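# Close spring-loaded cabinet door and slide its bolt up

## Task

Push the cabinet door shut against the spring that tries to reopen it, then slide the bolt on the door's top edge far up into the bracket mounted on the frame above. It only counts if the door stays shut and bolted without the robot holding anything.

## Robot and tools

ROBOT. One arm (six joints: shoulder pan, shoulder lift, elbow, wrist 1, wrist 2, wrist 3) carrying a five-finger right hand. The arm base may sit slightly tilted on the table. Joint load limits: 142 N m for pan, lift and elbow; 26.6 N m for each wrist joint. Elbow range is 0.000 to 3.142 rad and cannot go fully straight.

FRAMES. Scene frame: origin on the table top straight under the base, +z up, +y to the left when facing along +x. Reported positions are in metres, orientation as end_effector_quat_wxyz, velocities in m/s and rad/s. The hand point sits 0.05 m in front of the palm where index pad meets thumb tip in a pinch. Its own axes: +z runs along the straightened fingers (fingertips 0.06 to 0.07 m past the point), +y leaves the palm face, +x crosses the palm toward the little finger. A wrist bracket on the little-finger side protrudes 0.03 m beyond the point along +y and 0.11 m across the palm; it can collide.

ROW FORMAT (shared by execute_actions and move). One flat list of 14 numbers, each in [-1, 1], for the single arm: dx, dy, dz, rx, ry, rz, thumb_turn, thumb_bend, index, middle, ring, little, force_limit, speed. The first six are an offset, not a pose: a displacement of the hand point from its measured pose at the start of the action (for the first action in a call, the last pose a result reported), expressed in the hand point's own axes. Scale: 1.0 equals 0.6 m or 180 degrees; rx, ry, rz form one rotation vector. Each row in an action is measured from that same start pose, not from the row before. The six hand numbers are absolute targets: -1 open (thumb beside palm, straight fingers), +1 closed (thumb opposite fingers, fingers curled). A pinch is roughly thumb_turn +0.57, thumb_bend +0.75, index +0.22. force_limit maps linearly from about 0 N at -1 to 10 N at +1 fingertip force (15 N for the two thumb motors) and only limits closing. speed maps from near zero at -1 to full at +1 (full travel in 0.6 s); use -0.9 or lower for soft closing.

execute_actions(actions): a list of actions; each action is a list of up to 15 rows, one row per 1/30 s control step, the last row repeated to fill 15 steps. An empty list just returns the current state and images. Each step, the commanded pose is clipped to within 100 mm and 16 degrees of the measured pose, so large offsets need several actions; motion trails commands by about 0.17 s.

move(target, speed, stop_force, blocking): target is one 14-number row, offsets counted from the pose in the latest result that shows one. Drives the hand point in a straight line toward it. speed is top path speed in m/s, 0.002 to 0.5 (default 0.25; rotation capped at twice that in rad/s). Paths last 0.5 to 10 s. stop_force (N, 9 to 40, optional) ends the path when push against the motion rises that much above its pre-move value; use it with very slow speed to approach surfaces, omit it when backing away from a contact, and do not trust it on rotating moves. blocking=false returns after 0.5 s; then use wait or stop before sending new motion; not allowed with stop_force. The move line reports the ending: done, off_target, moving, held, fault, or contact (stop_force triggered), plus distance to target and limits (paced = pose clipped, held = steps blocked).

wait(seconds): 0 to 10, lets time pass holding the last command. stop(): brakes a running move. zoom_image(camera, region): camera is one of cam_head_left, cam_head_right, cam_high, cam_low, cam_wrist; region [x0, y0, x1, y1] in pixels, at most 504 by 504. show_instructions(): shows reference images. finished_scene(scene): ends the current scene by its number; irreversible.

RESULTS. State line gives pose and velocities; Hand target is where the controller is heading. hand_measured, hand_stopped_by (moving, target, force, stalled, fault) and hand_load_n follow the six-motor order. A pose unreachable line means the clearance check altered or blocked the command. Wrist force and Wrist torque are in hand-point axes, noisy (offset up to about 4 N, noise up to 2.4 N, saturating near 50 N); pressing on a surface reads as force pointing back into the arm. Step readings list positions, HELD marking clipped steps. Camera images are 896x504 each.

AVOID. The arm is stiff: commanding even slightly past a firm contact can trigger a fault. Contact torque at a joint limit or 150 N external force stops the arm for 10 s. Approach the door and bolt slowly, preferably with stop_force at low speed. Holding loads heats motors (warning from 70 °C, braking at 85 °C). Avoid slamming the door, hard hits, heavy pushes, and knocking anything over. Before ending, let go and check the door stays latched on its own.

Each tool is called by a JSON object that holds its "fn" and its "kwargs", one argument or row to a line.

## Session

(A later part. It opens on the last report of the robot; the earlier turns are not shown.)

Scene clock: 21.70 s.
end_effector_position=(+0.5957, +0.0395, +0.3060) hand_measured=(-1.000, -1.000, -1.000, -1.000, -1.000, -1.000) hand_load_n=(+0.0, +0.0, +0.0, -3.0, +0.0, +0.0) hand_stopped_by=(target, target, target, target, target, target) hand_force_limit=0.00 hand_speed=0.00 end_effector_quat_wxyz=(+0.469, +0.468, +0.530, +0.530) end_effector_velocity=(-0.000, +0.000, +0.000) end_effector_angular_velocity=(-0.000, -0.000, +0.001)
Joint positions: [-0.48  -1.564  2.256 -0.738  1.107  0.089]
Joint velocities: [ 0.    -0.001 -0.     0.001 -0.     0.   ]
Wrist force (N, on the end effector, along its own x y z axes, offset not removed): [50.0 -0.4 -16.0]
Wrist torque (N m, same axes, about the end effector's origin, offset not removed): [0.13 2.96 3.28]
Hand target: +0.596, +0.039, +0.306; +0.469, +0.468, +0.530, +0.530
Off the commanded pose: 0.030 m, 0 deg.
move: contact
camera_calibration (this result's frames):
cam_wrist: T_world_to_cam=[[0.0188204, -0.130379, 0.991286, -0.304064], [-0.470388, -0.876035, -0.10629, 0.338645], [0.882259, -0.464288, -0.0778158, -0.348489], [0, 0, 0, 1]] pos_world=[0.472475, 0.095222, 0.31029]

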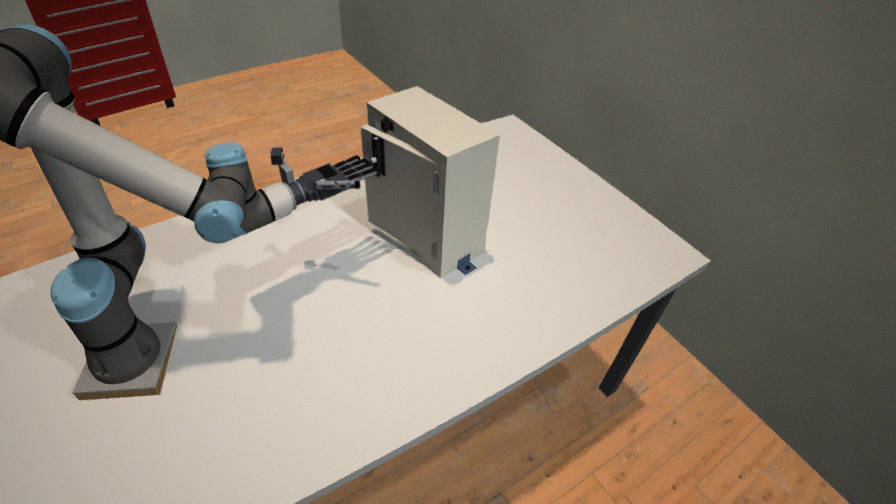

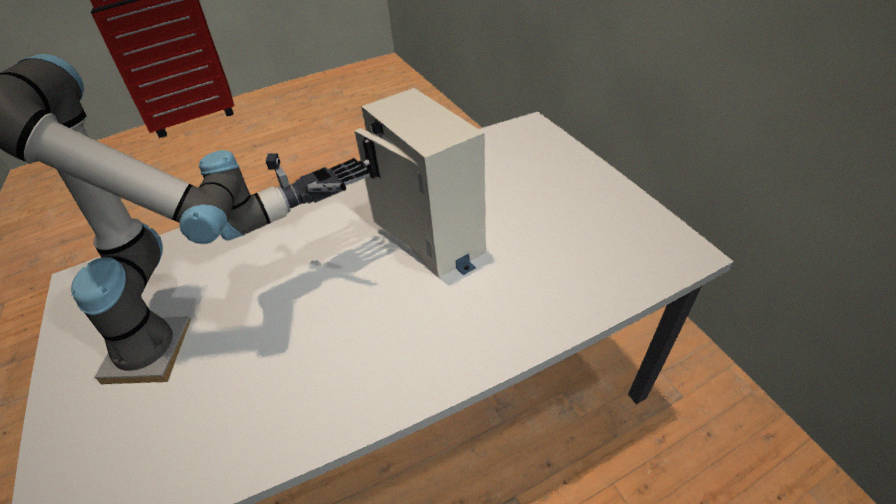

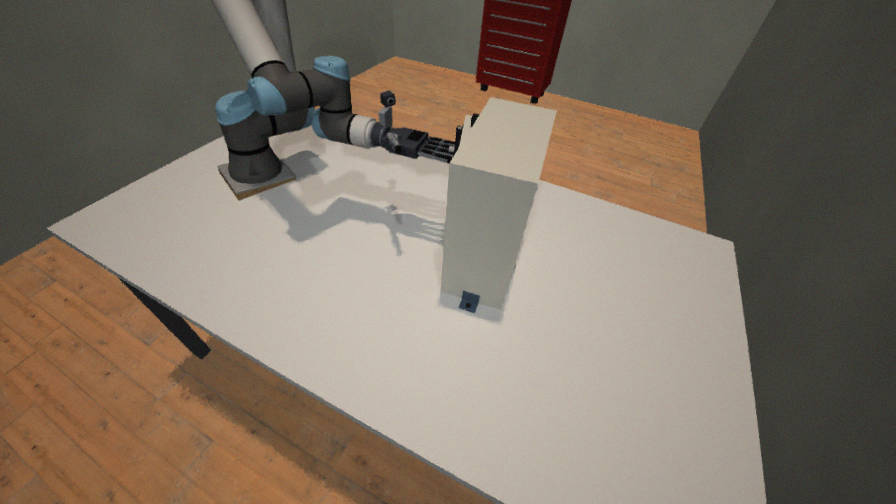

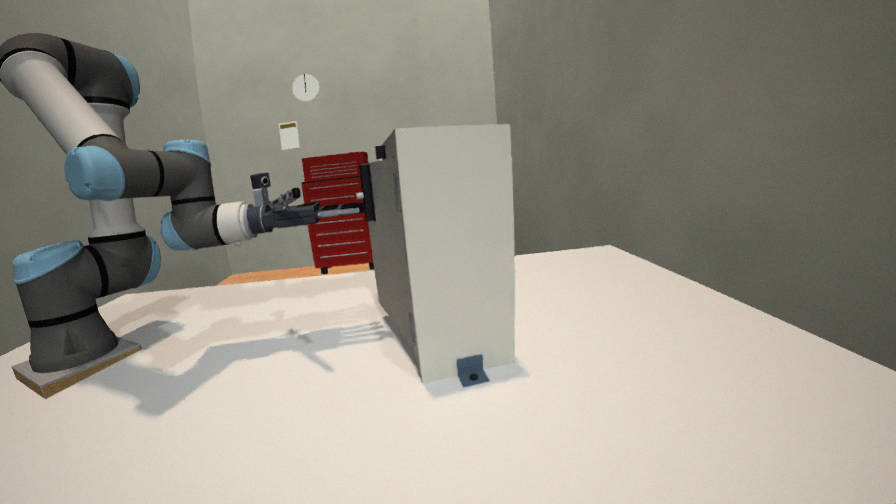

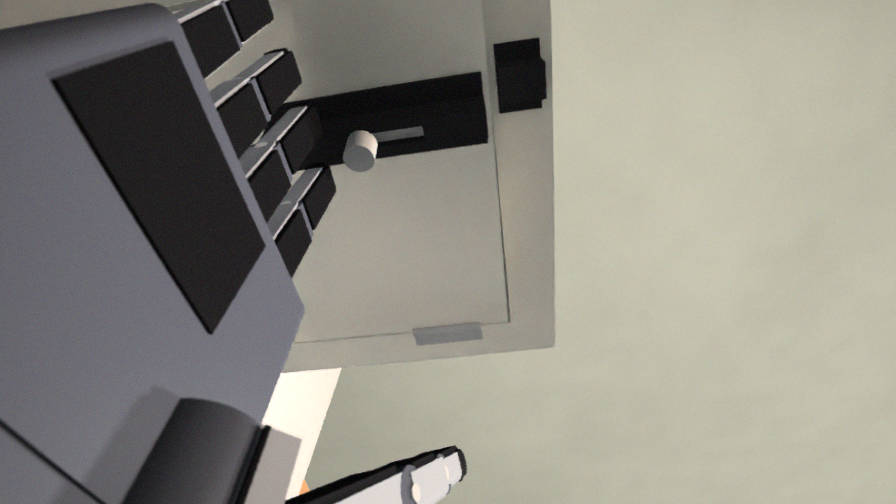

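Finger was beside the housing. Release, back further, shift more.

{"fn": "move", "kwargs": {
  "target": [0.008,0,-0.006,0,0,0,-1,-1,-1,-1,-1,-1,0,0],
  "speed": 0.02
}}

{"fn": "move", "kwargs": {
  "target": [0,0,-0.025,0,0,0,-1,-1,-1,-1,-1,-1,0,0],
  "speed": 0.05
}}

{"fn": "move", "kwargs": {
  "target": [-0.02,0,0,0,0,0,-1,-1,-1,-1,-1,-1,0,0],
  "speed": 0.03,
  "stop_force": 10
}}

{"fn": "move", "kwargs": {
  "target": [0.003,0,0.07,0,0,0,-1,-1,-1,-1,-1,-1,0,0],
  "speed": 0.03,
  "stop_force": 12
}}

Scene clock: 26.40 s.
end_effector_position=(+0.5916, +0.0434, +0.3060) hand_measured=(-1.000, -1.000, -1.000, -1.000, -1.000, -1.000) hand_load_n=(+0.0, +0.0, +0.0, +0.0, +0.0, +0.0) hand_stopped_by=(target, target, target, target, target, target) hand_force_limit=0.00 hand_speed=0.00 end_effector_quat_wxyz=(+0.469, +0.468, +0.530, +0.529) end_effector_velocity=(-0.001, +0.002, -0.001) end_effector_angular_velocity=(+0.001, +0.001, +0.003)
Joint positions: [-0.472 -1.574  2.265 -0.737  1.116  0.088]
Joint velocities: [ 0.003 -0.002  0.003  0.     0.     0.   ]
Wrist force (N, on the end effector, along its own x y z axes, offset not removed): [-1.8 -5.1 0.2]
Wrist torque (N m, same axes, about the end effector's origin, offset not removed): [-0.88 0.25 -0.12]
Hand target: +0.592, +0.044, +0.306; +0.469, +0.468, +0.530, +0.530
Off the commanded pose: 0.000 m, 0 deg.
move: done
camera_calibration (this result's frames):
cam_wrist: T_world_to_cam=[[0.0185791, -0.130392, 0.991288, -0.303394], [-0.471093, -0.875649, -0.106352, 0.340564], [0.881888, -0.465013, -0.0776956, -0.342872], [0, 0, 0, 1]] pos_world=[0.468449, 0.0992141, 0.310331]

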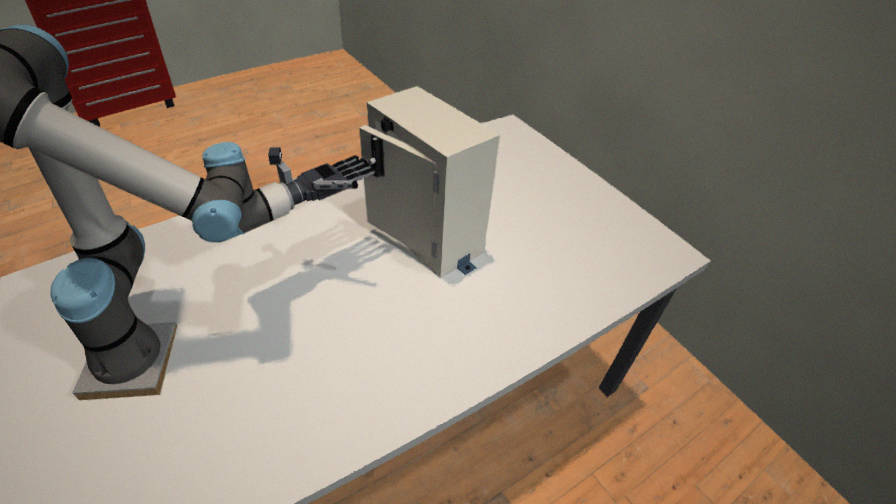

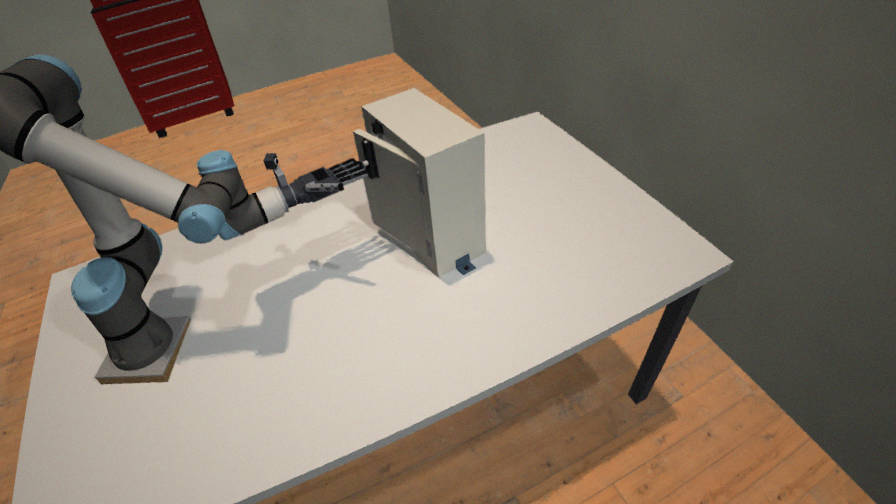

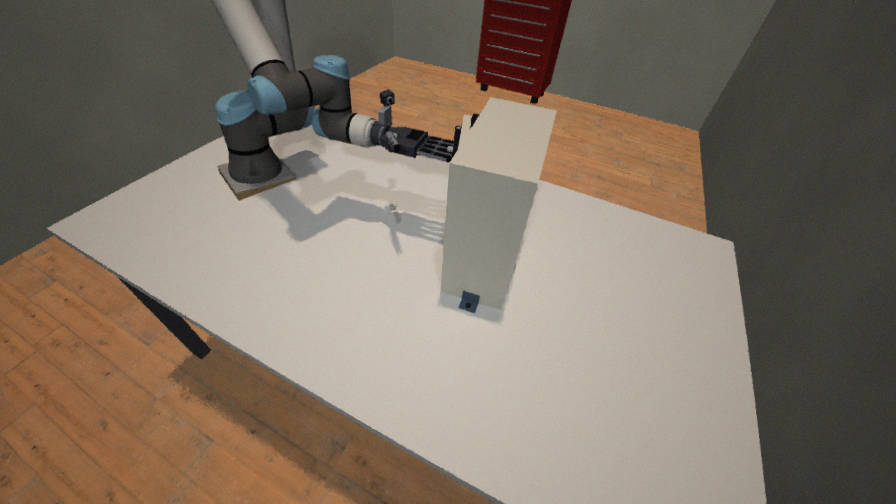

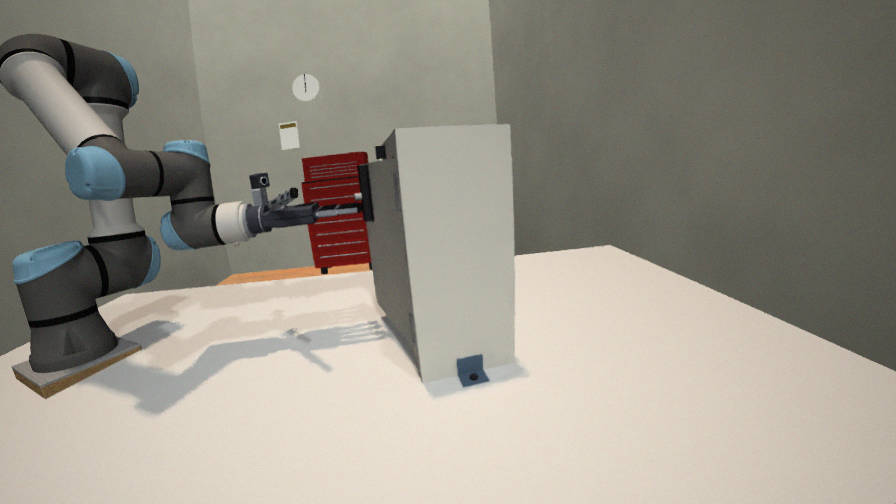

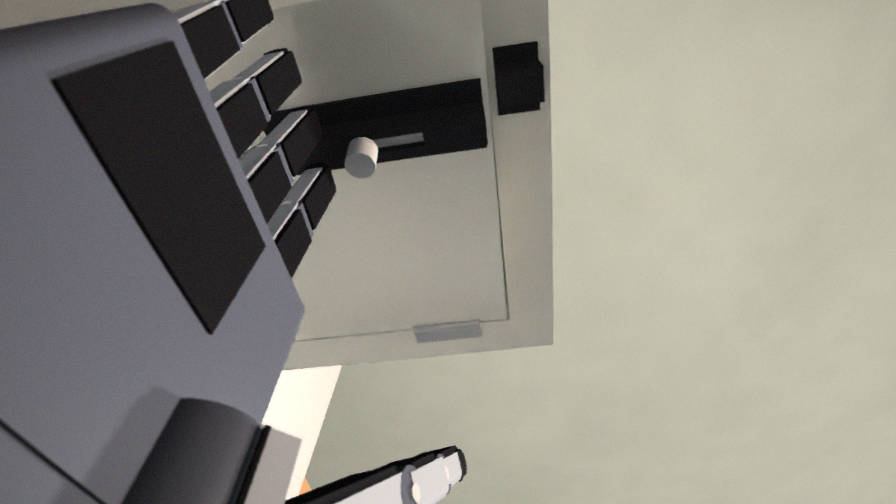

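Scene clock: 27.17 s.
end_effector_position=(+0.5768, +0.0415, +0.3061) hand_measured=(-1.000, -1.000, -1.000, -1.000, -1.000, -1.000) hand_load_n=(+0.0, +0.0, +0.0, +0.0, +0.0, +0.0) hand_stopped_by=(target, target, target, target, target, target) hand_force_limit=0.00 hand_speed=0.00 end_effector_quat_wxyz=(+0.469, +0.468, +0.530, +0.529) end_effector_velocity=(-0.001, -0.000, +0.001) end_effector_angular_velocity=(-0.002, -0.003, +0.000)
Joint positions: [-0.495 -1.612  2.304 -0.739  1.094  0.089]
Joint velocities: [-0.003 -0.004  0.002 -0.    -0.002 -0.   ]
Wrist force (N, on the end effector, along its own x y z axes, offset not removed): [-3.1 -2.4 -0.6]
Wrist torque (N m, same axes, about the end effector's origin, offset not removed): [-0.35 0.50 0.05]
Hand target: +0.577, +0.042, +0.306; +0.469, +0.468, +0.530, +0.529
Off the commanded pose: 0.000 m, 0 deg.
move: done
camera_calibration (this result's frames):
cam_wrist: T_world_to_cam=[[0.0185498, -0.130305, 0.9913, -0.303369], [-0.471093, -0.875656, -0.106288, 0.331973], [0.881888, -0.465023, -0.077629, -0.330709], [0, 0, 0, 1]] pos_world=[0.453667, 0.0973767, 0.310342]

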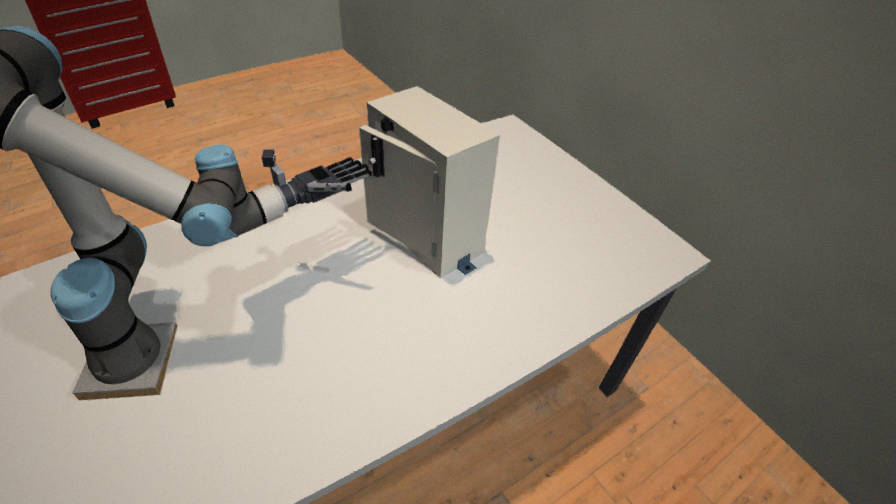

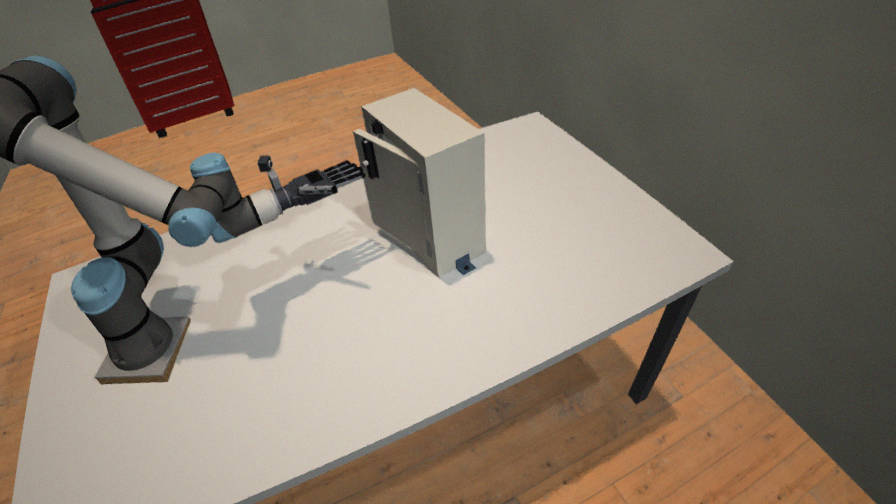

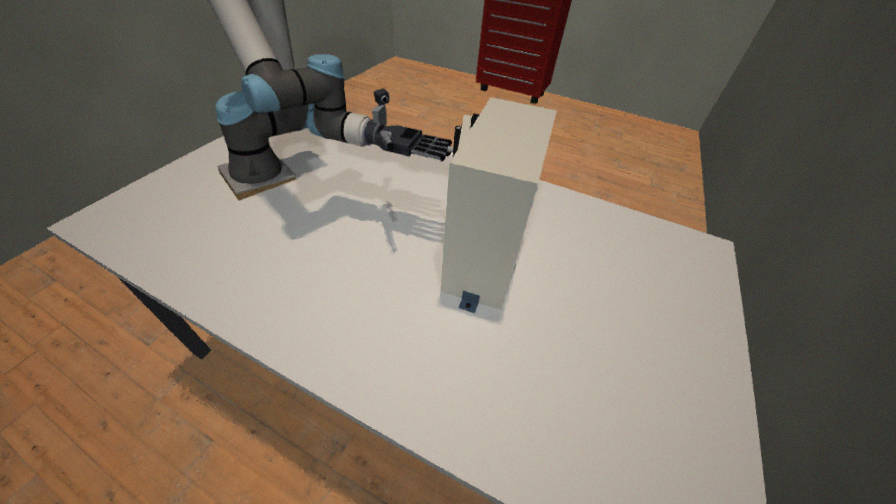

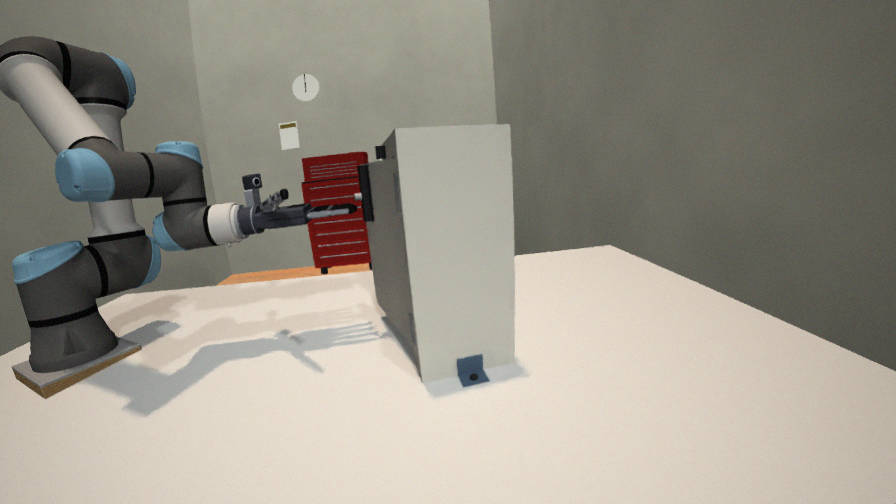

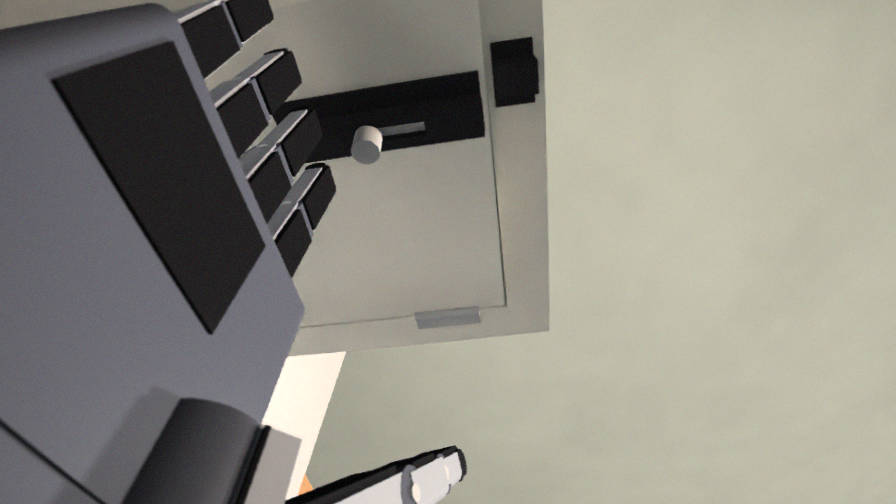

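Scene clock: 27.93 s.
end_effector_position=(+0.5783, +0.0297, +0.3061) hand_measured=(-1.000, -1.000, -1.000, -1.000, -1.000, -1.000) hand_load_n=(+0.0, +0.0, +0.0, +0.0, +0.0, +0.0) hand_stopped_by=(target, target, target, target, target, target) hand_force_limit=0.00 hand_speed=0.00 end_effector_quat_wxyz=(+0.469, +0.468, +0.530, +0.529) end_effector_velocity=(+0.000, -0.001, +0.000) end_effector_angular_velocity=(-0.001, -0.000, -0.000)
Joint positions: [-0.531 -1.608  2.303 -0.742  1.058  0.091]
Joint velocities: [-0.004  0.001 -0.001 -0.    -0.004 -0.001]
Wrist force (N, on the end effector, along its own x y z axes, offset not removed): [-0.9 0.5 1.4]
Wrist torque (N m, same axes, about the end effector's origin, offset not removed): [-0.01 -0.07 0.24]
Hand target: +0.578, +0.030, +0.306; +0.469, +0.468, +0.530, +0.529
Off the commanded pose: 0.000 m, 0 deg.
move: done
camera_calibration (this result's frames):
cam_wrist: T_world_to_cam=[[0.018588, -0.130198, 0.991314, -0.304959], [-0.471118, -0.875657, -0.106174, 0.322282], [0.881874, -0.465052, -0.0776154, -0.337505], [0, 0, 0, 1]] pos_world=[0.455138, 0.0855464, 0.310332]

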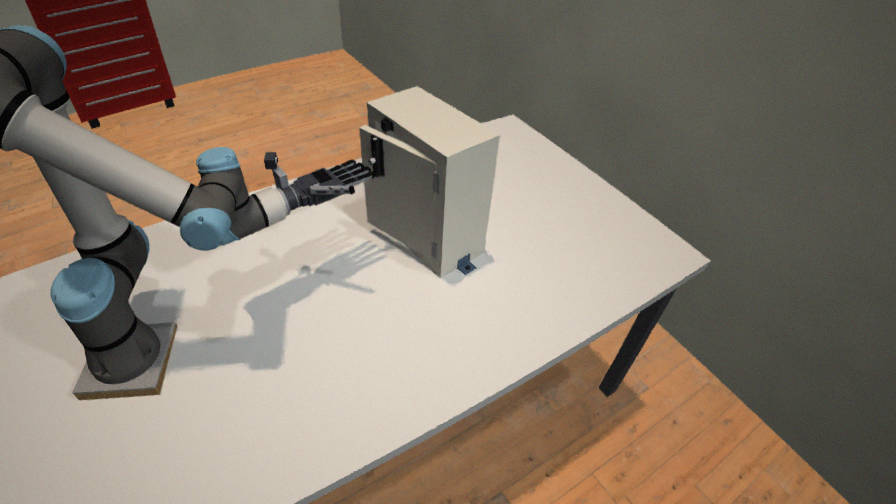

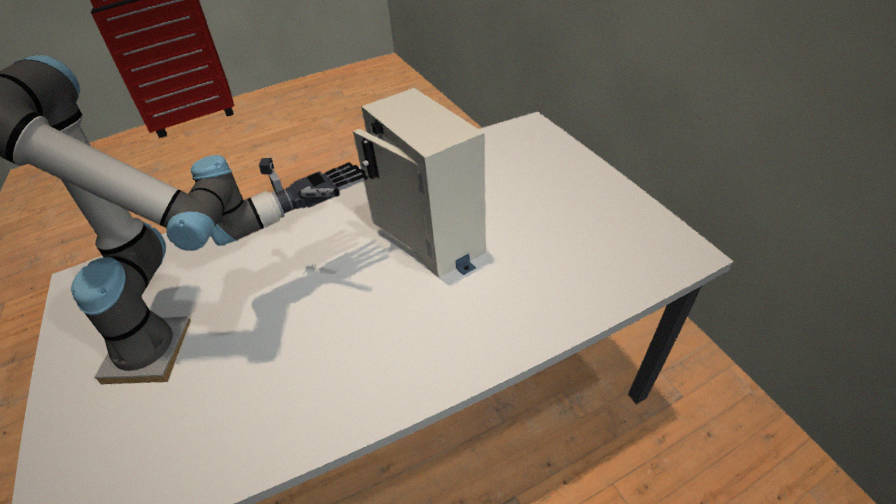

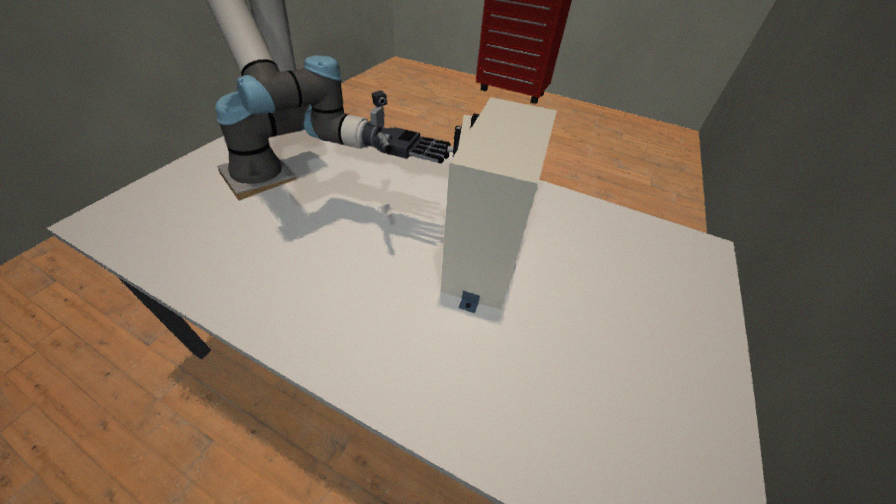

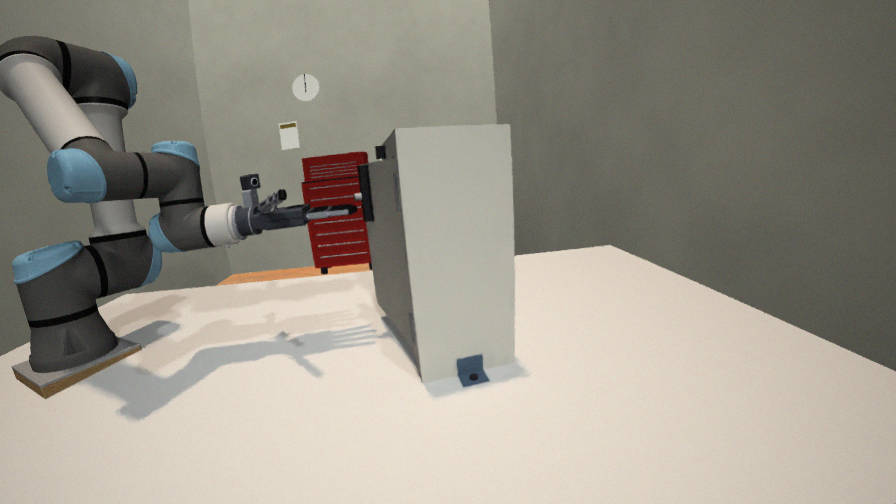

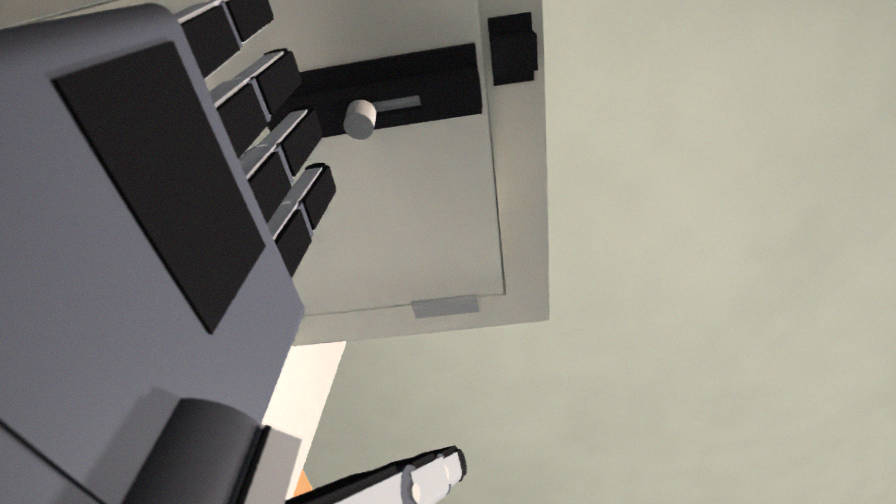

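Scene clock: 29.57 s.
end_effector_position=(+0.6109, +0.0353, +0.3060) hand_measured=(-1.000, -1.000, -1.000, -1.000, -1.000, -1.000) hand_load_n=(+0.0, +0.0, +0.0, +0.0, +0.0, +0.0) hand_stopped_by=(target, target, target, target, target, target) hand_force_limit=0.00 hand_speed=0.00 end_effector_quat_wxyz=(+0.469, +0.468, +0.530, +0.529) end_effector_velocity=(-0.001, -0.000, +0.001) end_effector_angular_velocity=(-0.002, -0.001, +0.000)
Joint positions: [-0.476 -1.526  2.217 -0.736  1.112  0.088]
Joint velocities: [-0.003 -0.004  0.003 -0.001 -0.003 -0.001]
Wrist force (N, on the end effector, along its own x y z axes, offset not removed): [-3.8 -1.2 -7.6]
Wrist torque (N m, same axes, about the end effector's origin, offset not removed): [0.22 0.25 -0.05]
Hand target: +0.611, +0.035, +0.306; +0.469, +0.468, +0.530, +0.529
Off the commanded pose: 0.009 m, 0 deg.
move: contact
camera_calibration (this result's frames):
cam_wrist: T_world_to_cam=[[0.0186319, -0.130211, 0.991311, -0.304787], [-0.471021, -0.875709, -0.106174, 0.34248], [0.881925, -0.46495, -0.0776483, -0.363706], [0, 0, 0, 1]] pos_world=[0.487755, 0.091121, 0.31026]

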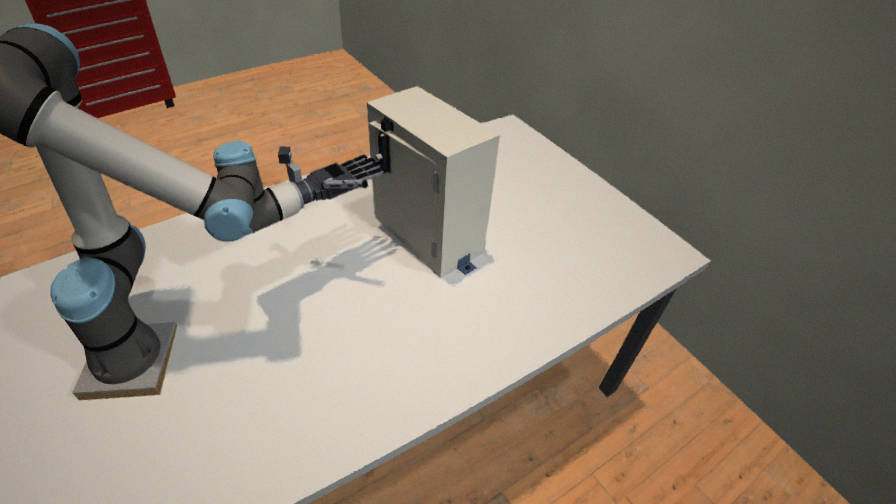

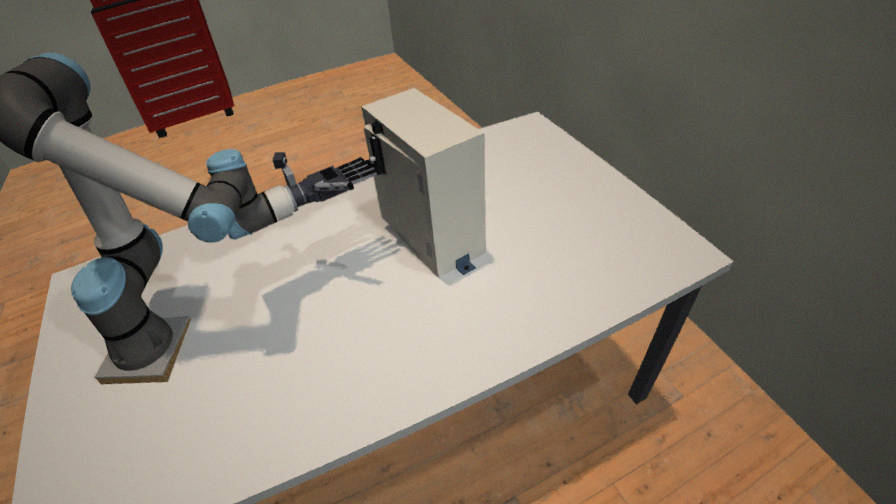

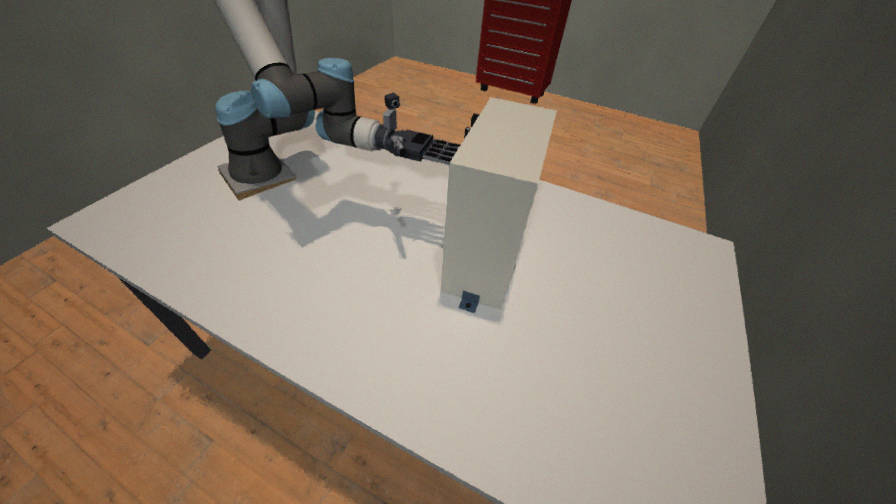

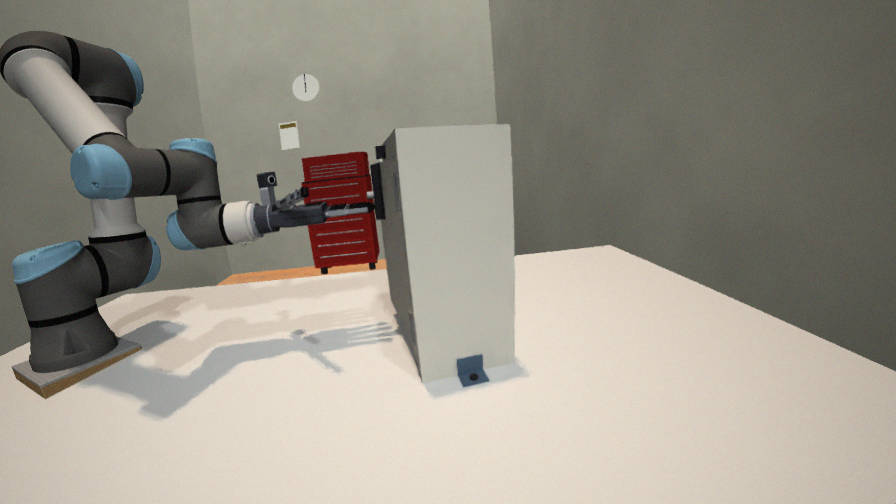

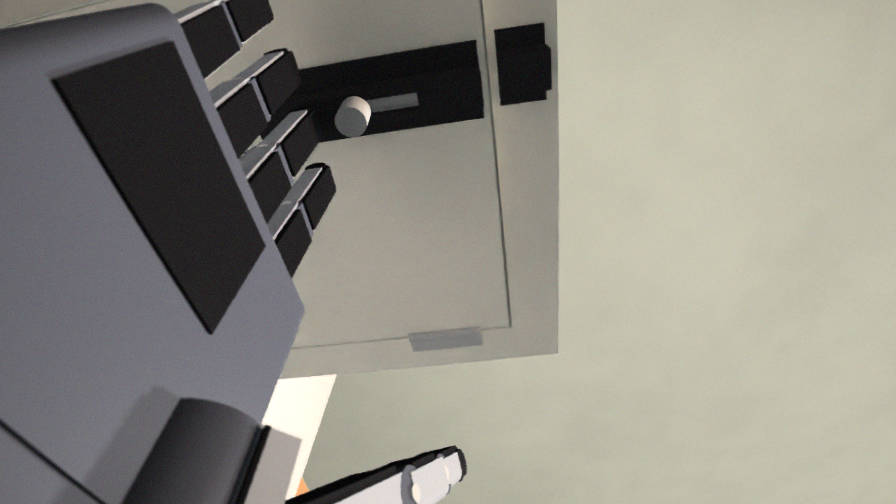

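{"fn": "move", "kwargs": {
  "target": [0.009,0,0.014,0,0,0,-1,-1,-1,-1,-1,-1,0,0],
  "speed": 0.01,
  "stop_force": 16
}}

Scene clock: 32.47 s.
end_effector_position=(+0.6185, +0.0416, +0.3060) hand_measured=(-1.000, -1.000, -1.000, -1.000, -1.000, -1.000) hand_load_n=(+0.0, +0.0, +0.0, +0.0, +0.0, +0.0) hand_stopped_by=(target, target, target, target, target, target) hand_force_limit=0.00 hand_speed=0.00 end_effector_quat_wxyz=(+0.469, +0.468, +0.530, +0.529) end_effector_velocity=(+0.001, +0.001, -0.001) end_effector_angular_velocity=(-0.000, +0.001, -0.000)
Joint positions: [-0.451 -1.508  2.195 -0.732  1.138  0.087]
Joint velocities: [ 0.003  0.003 -0.002  0.     0.003 -0.   ]
Wrist force (N, on the end effector, along its own x y z axes, offset not removed): [-7.1 -4.9 -20.0]
Wrist torque (N m, same axes, about the end effector's origin, offset not removed): [0.42 -0.08 -0.32]
Hand target: +0.619, +0.042, +0.306; +0.469, +0.468, +0.530, +0.529
Off the commanded pose: 0.000 m, 0 deg.
move: done
camera_calibration (this result's frames):
cam_wrist: T_world_to_cam=[[0.0186163, -0.130295, 0.9913, -0.304078], [-0.471029, -0.875695, -0.106254, 0.35164], [0.881921, -0.464953, -0.0776749, -0.36745], [0, 0, 0, 1]] pos_world=[0.495355, 0.097463, 0.310254]

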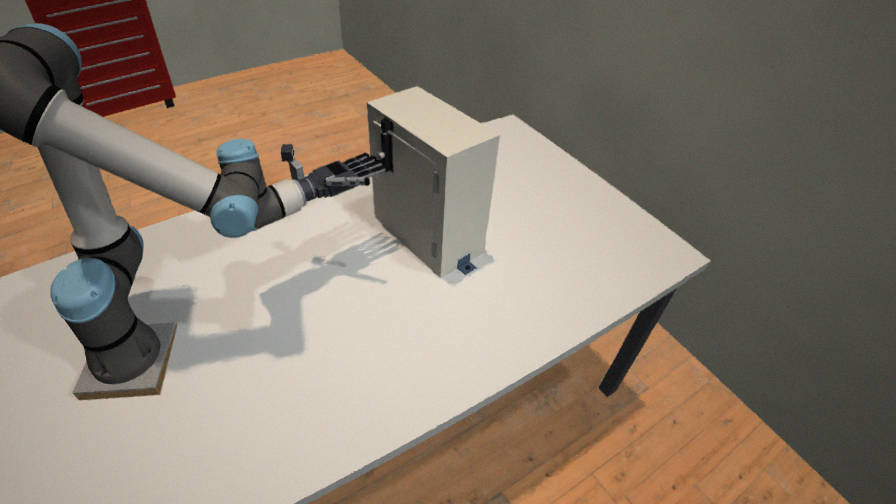

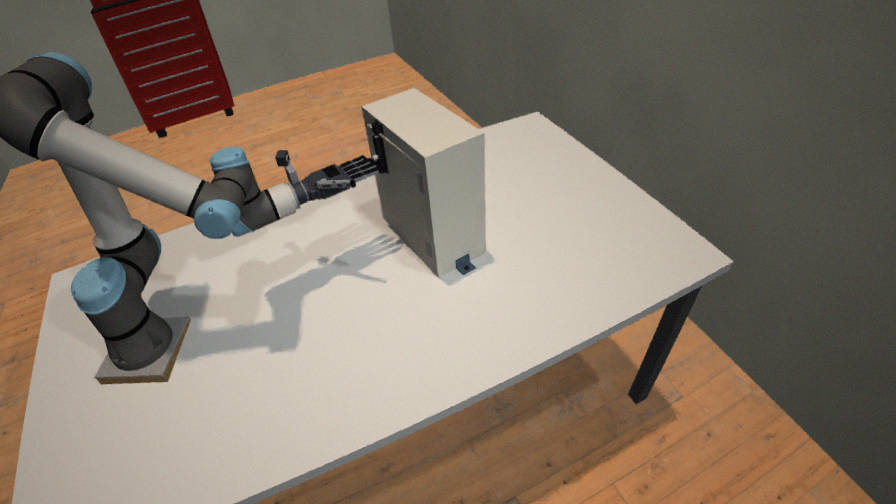

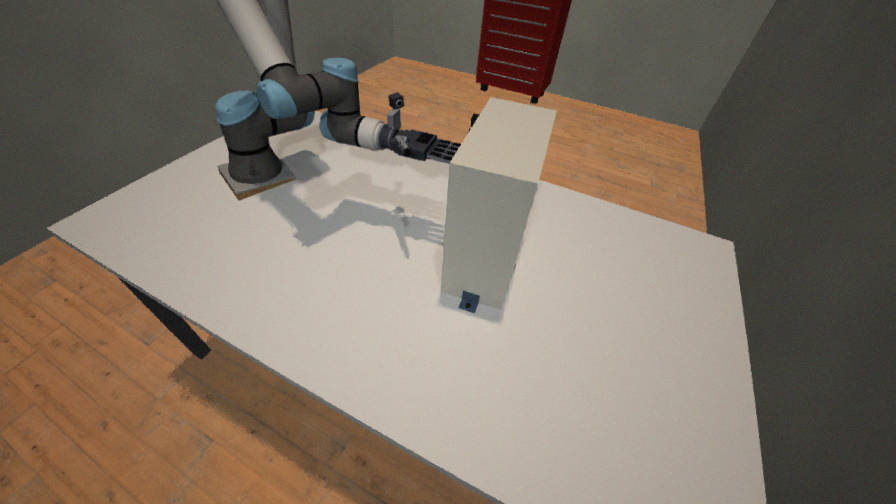

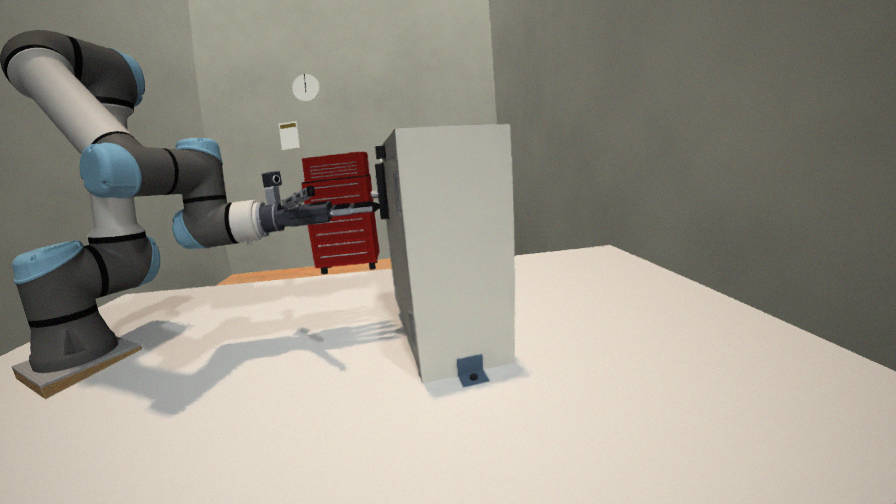

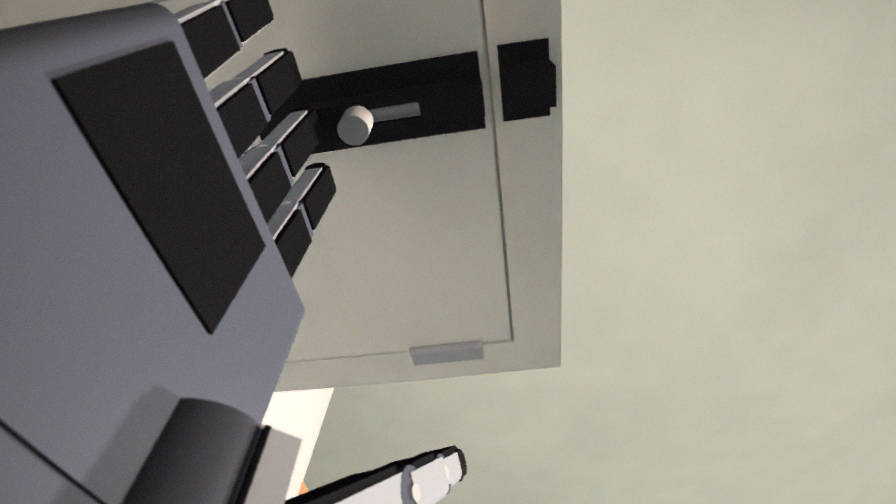

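Still somewhat proud.

{"fn": "move", "kwargs": {
  "target": [0.005,0,0.012,0,0,0,-1,-1,-1,-1,-1,-1,0,0],
  "speed": 0.006,
  "stop_force": 14
}}

Scene clock: 37.00 s.
end_effector_position=(+0.6242, +0.0449, +0.3059) hand_measured=(-1.000, -1.000, -1.000, -1.000, -1.000, -1.000) hand_load_n=(+0.0, +0.0, +0.0, -1.5, +0.0, +0.0) hand_stopped_by=(target, target, target, target, target, target) hand_force_limit=0.00 hand_speed=0.00 end_effector_quat_wxyz=(+0.469, +0.468, +0.530, +0.529) end_effector_velocity=(-0.001, +0.000, +0.001) end_effector_angular_velocity=(-0.000, -0.002, +0.003)
Joint positions: [-0.436 -1.495  2.179 -0.729  1.152  0.086]
Joint velocities: [-0.003 -0.004  0.004 -0.003 -0.006  0.001]
Wrist force (N, on the end effector, along its own x y z axes, offset not removed): [-11.4 1.2 -40.1]
Wrist torque (N m, same axes, about the end effector's origin, offset not removed): [2.42 0.08 -0.34]
Hand target: +0.624, +0.045, +0.306; +0.469, +0.468, +0.530, +0.529
Off the commanded pose: 0.001 m, 0 deg.
move: contact
camera_calibration (this result's frames):
cam_wrist: T_world_to_cam=[[0.0188006, -0.130385, 0.991285, -0.303752], [-0.471214, -0.875598, -0.106231, 0.357243], [0.881819, -0.46511, -0.0779008, -0.370823], [0, 0, 0, 1]] pos_world=[0.501047, 0.100723, 0.310168]

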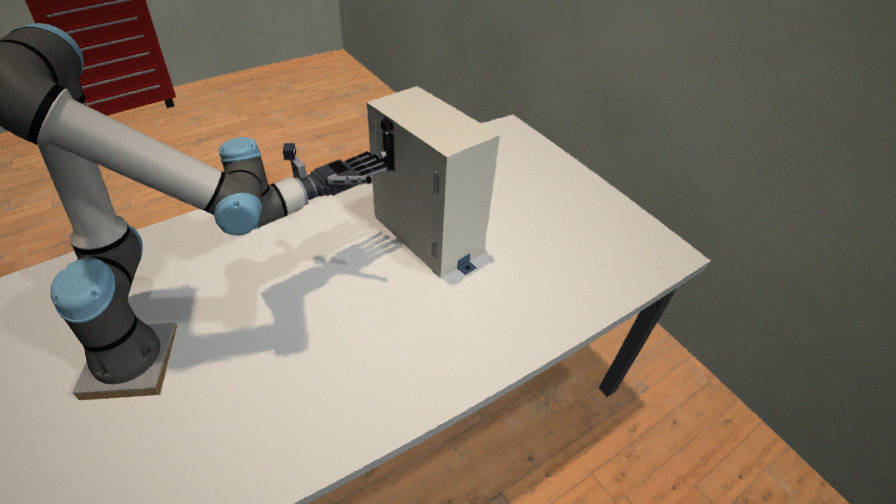

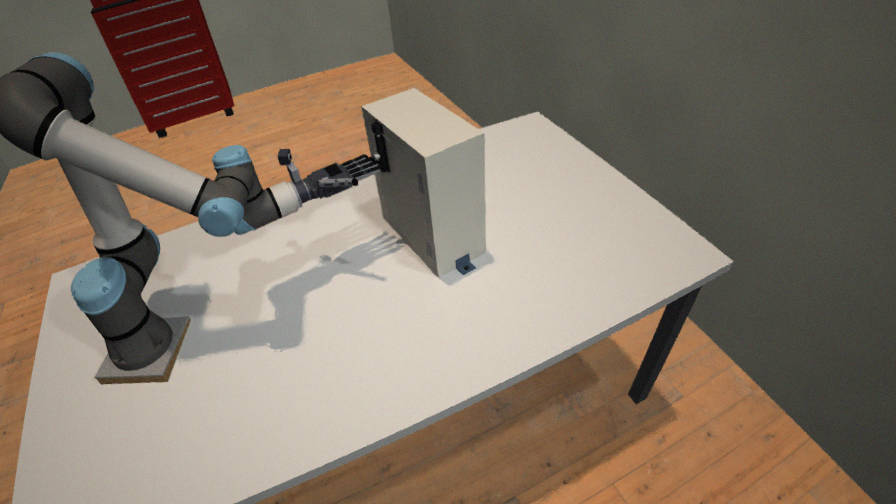

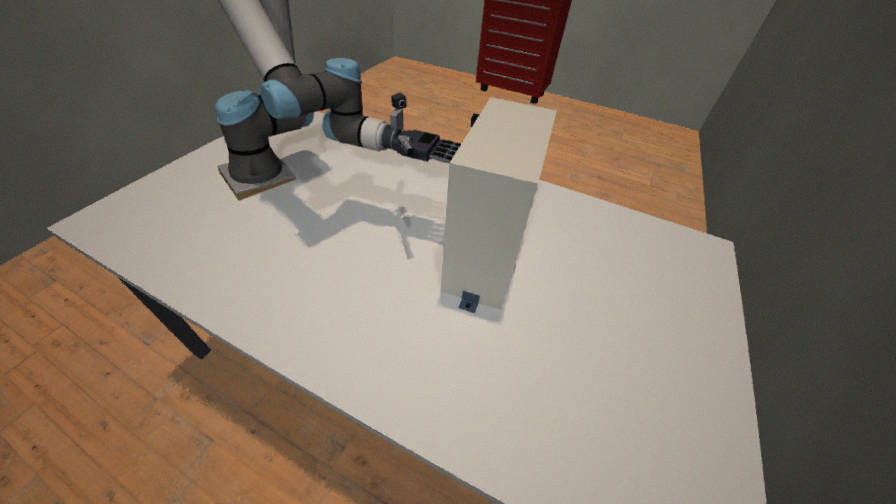

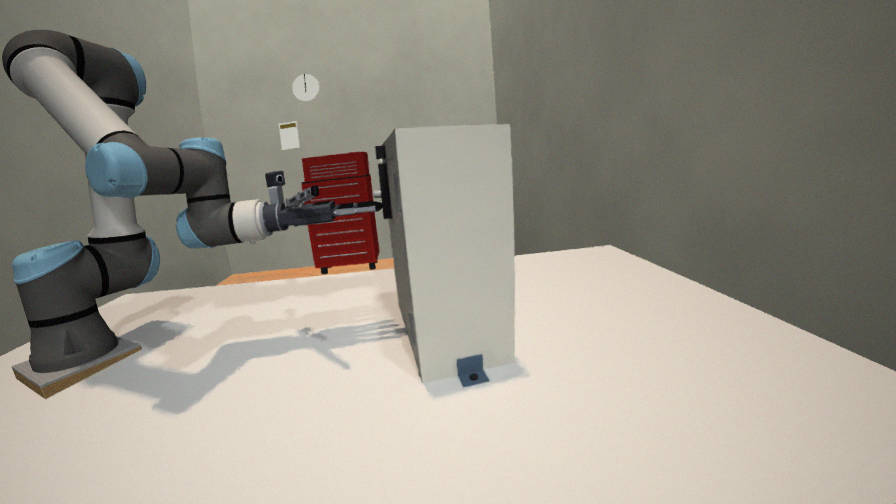

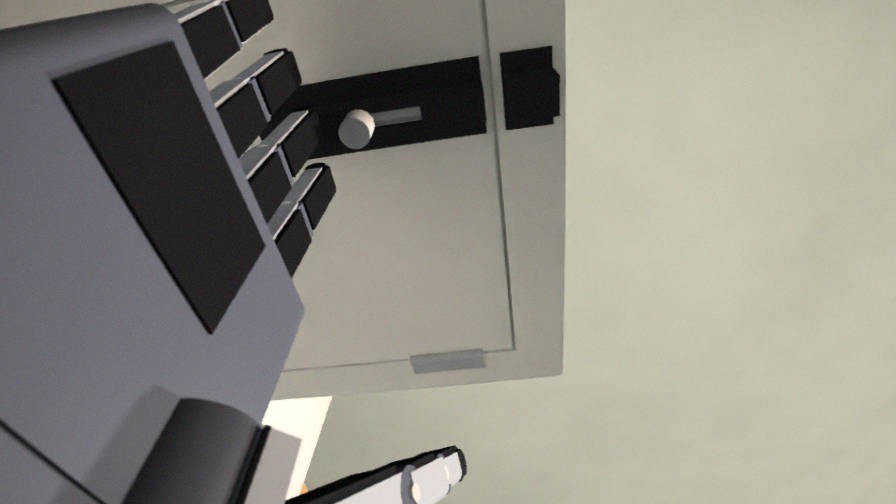

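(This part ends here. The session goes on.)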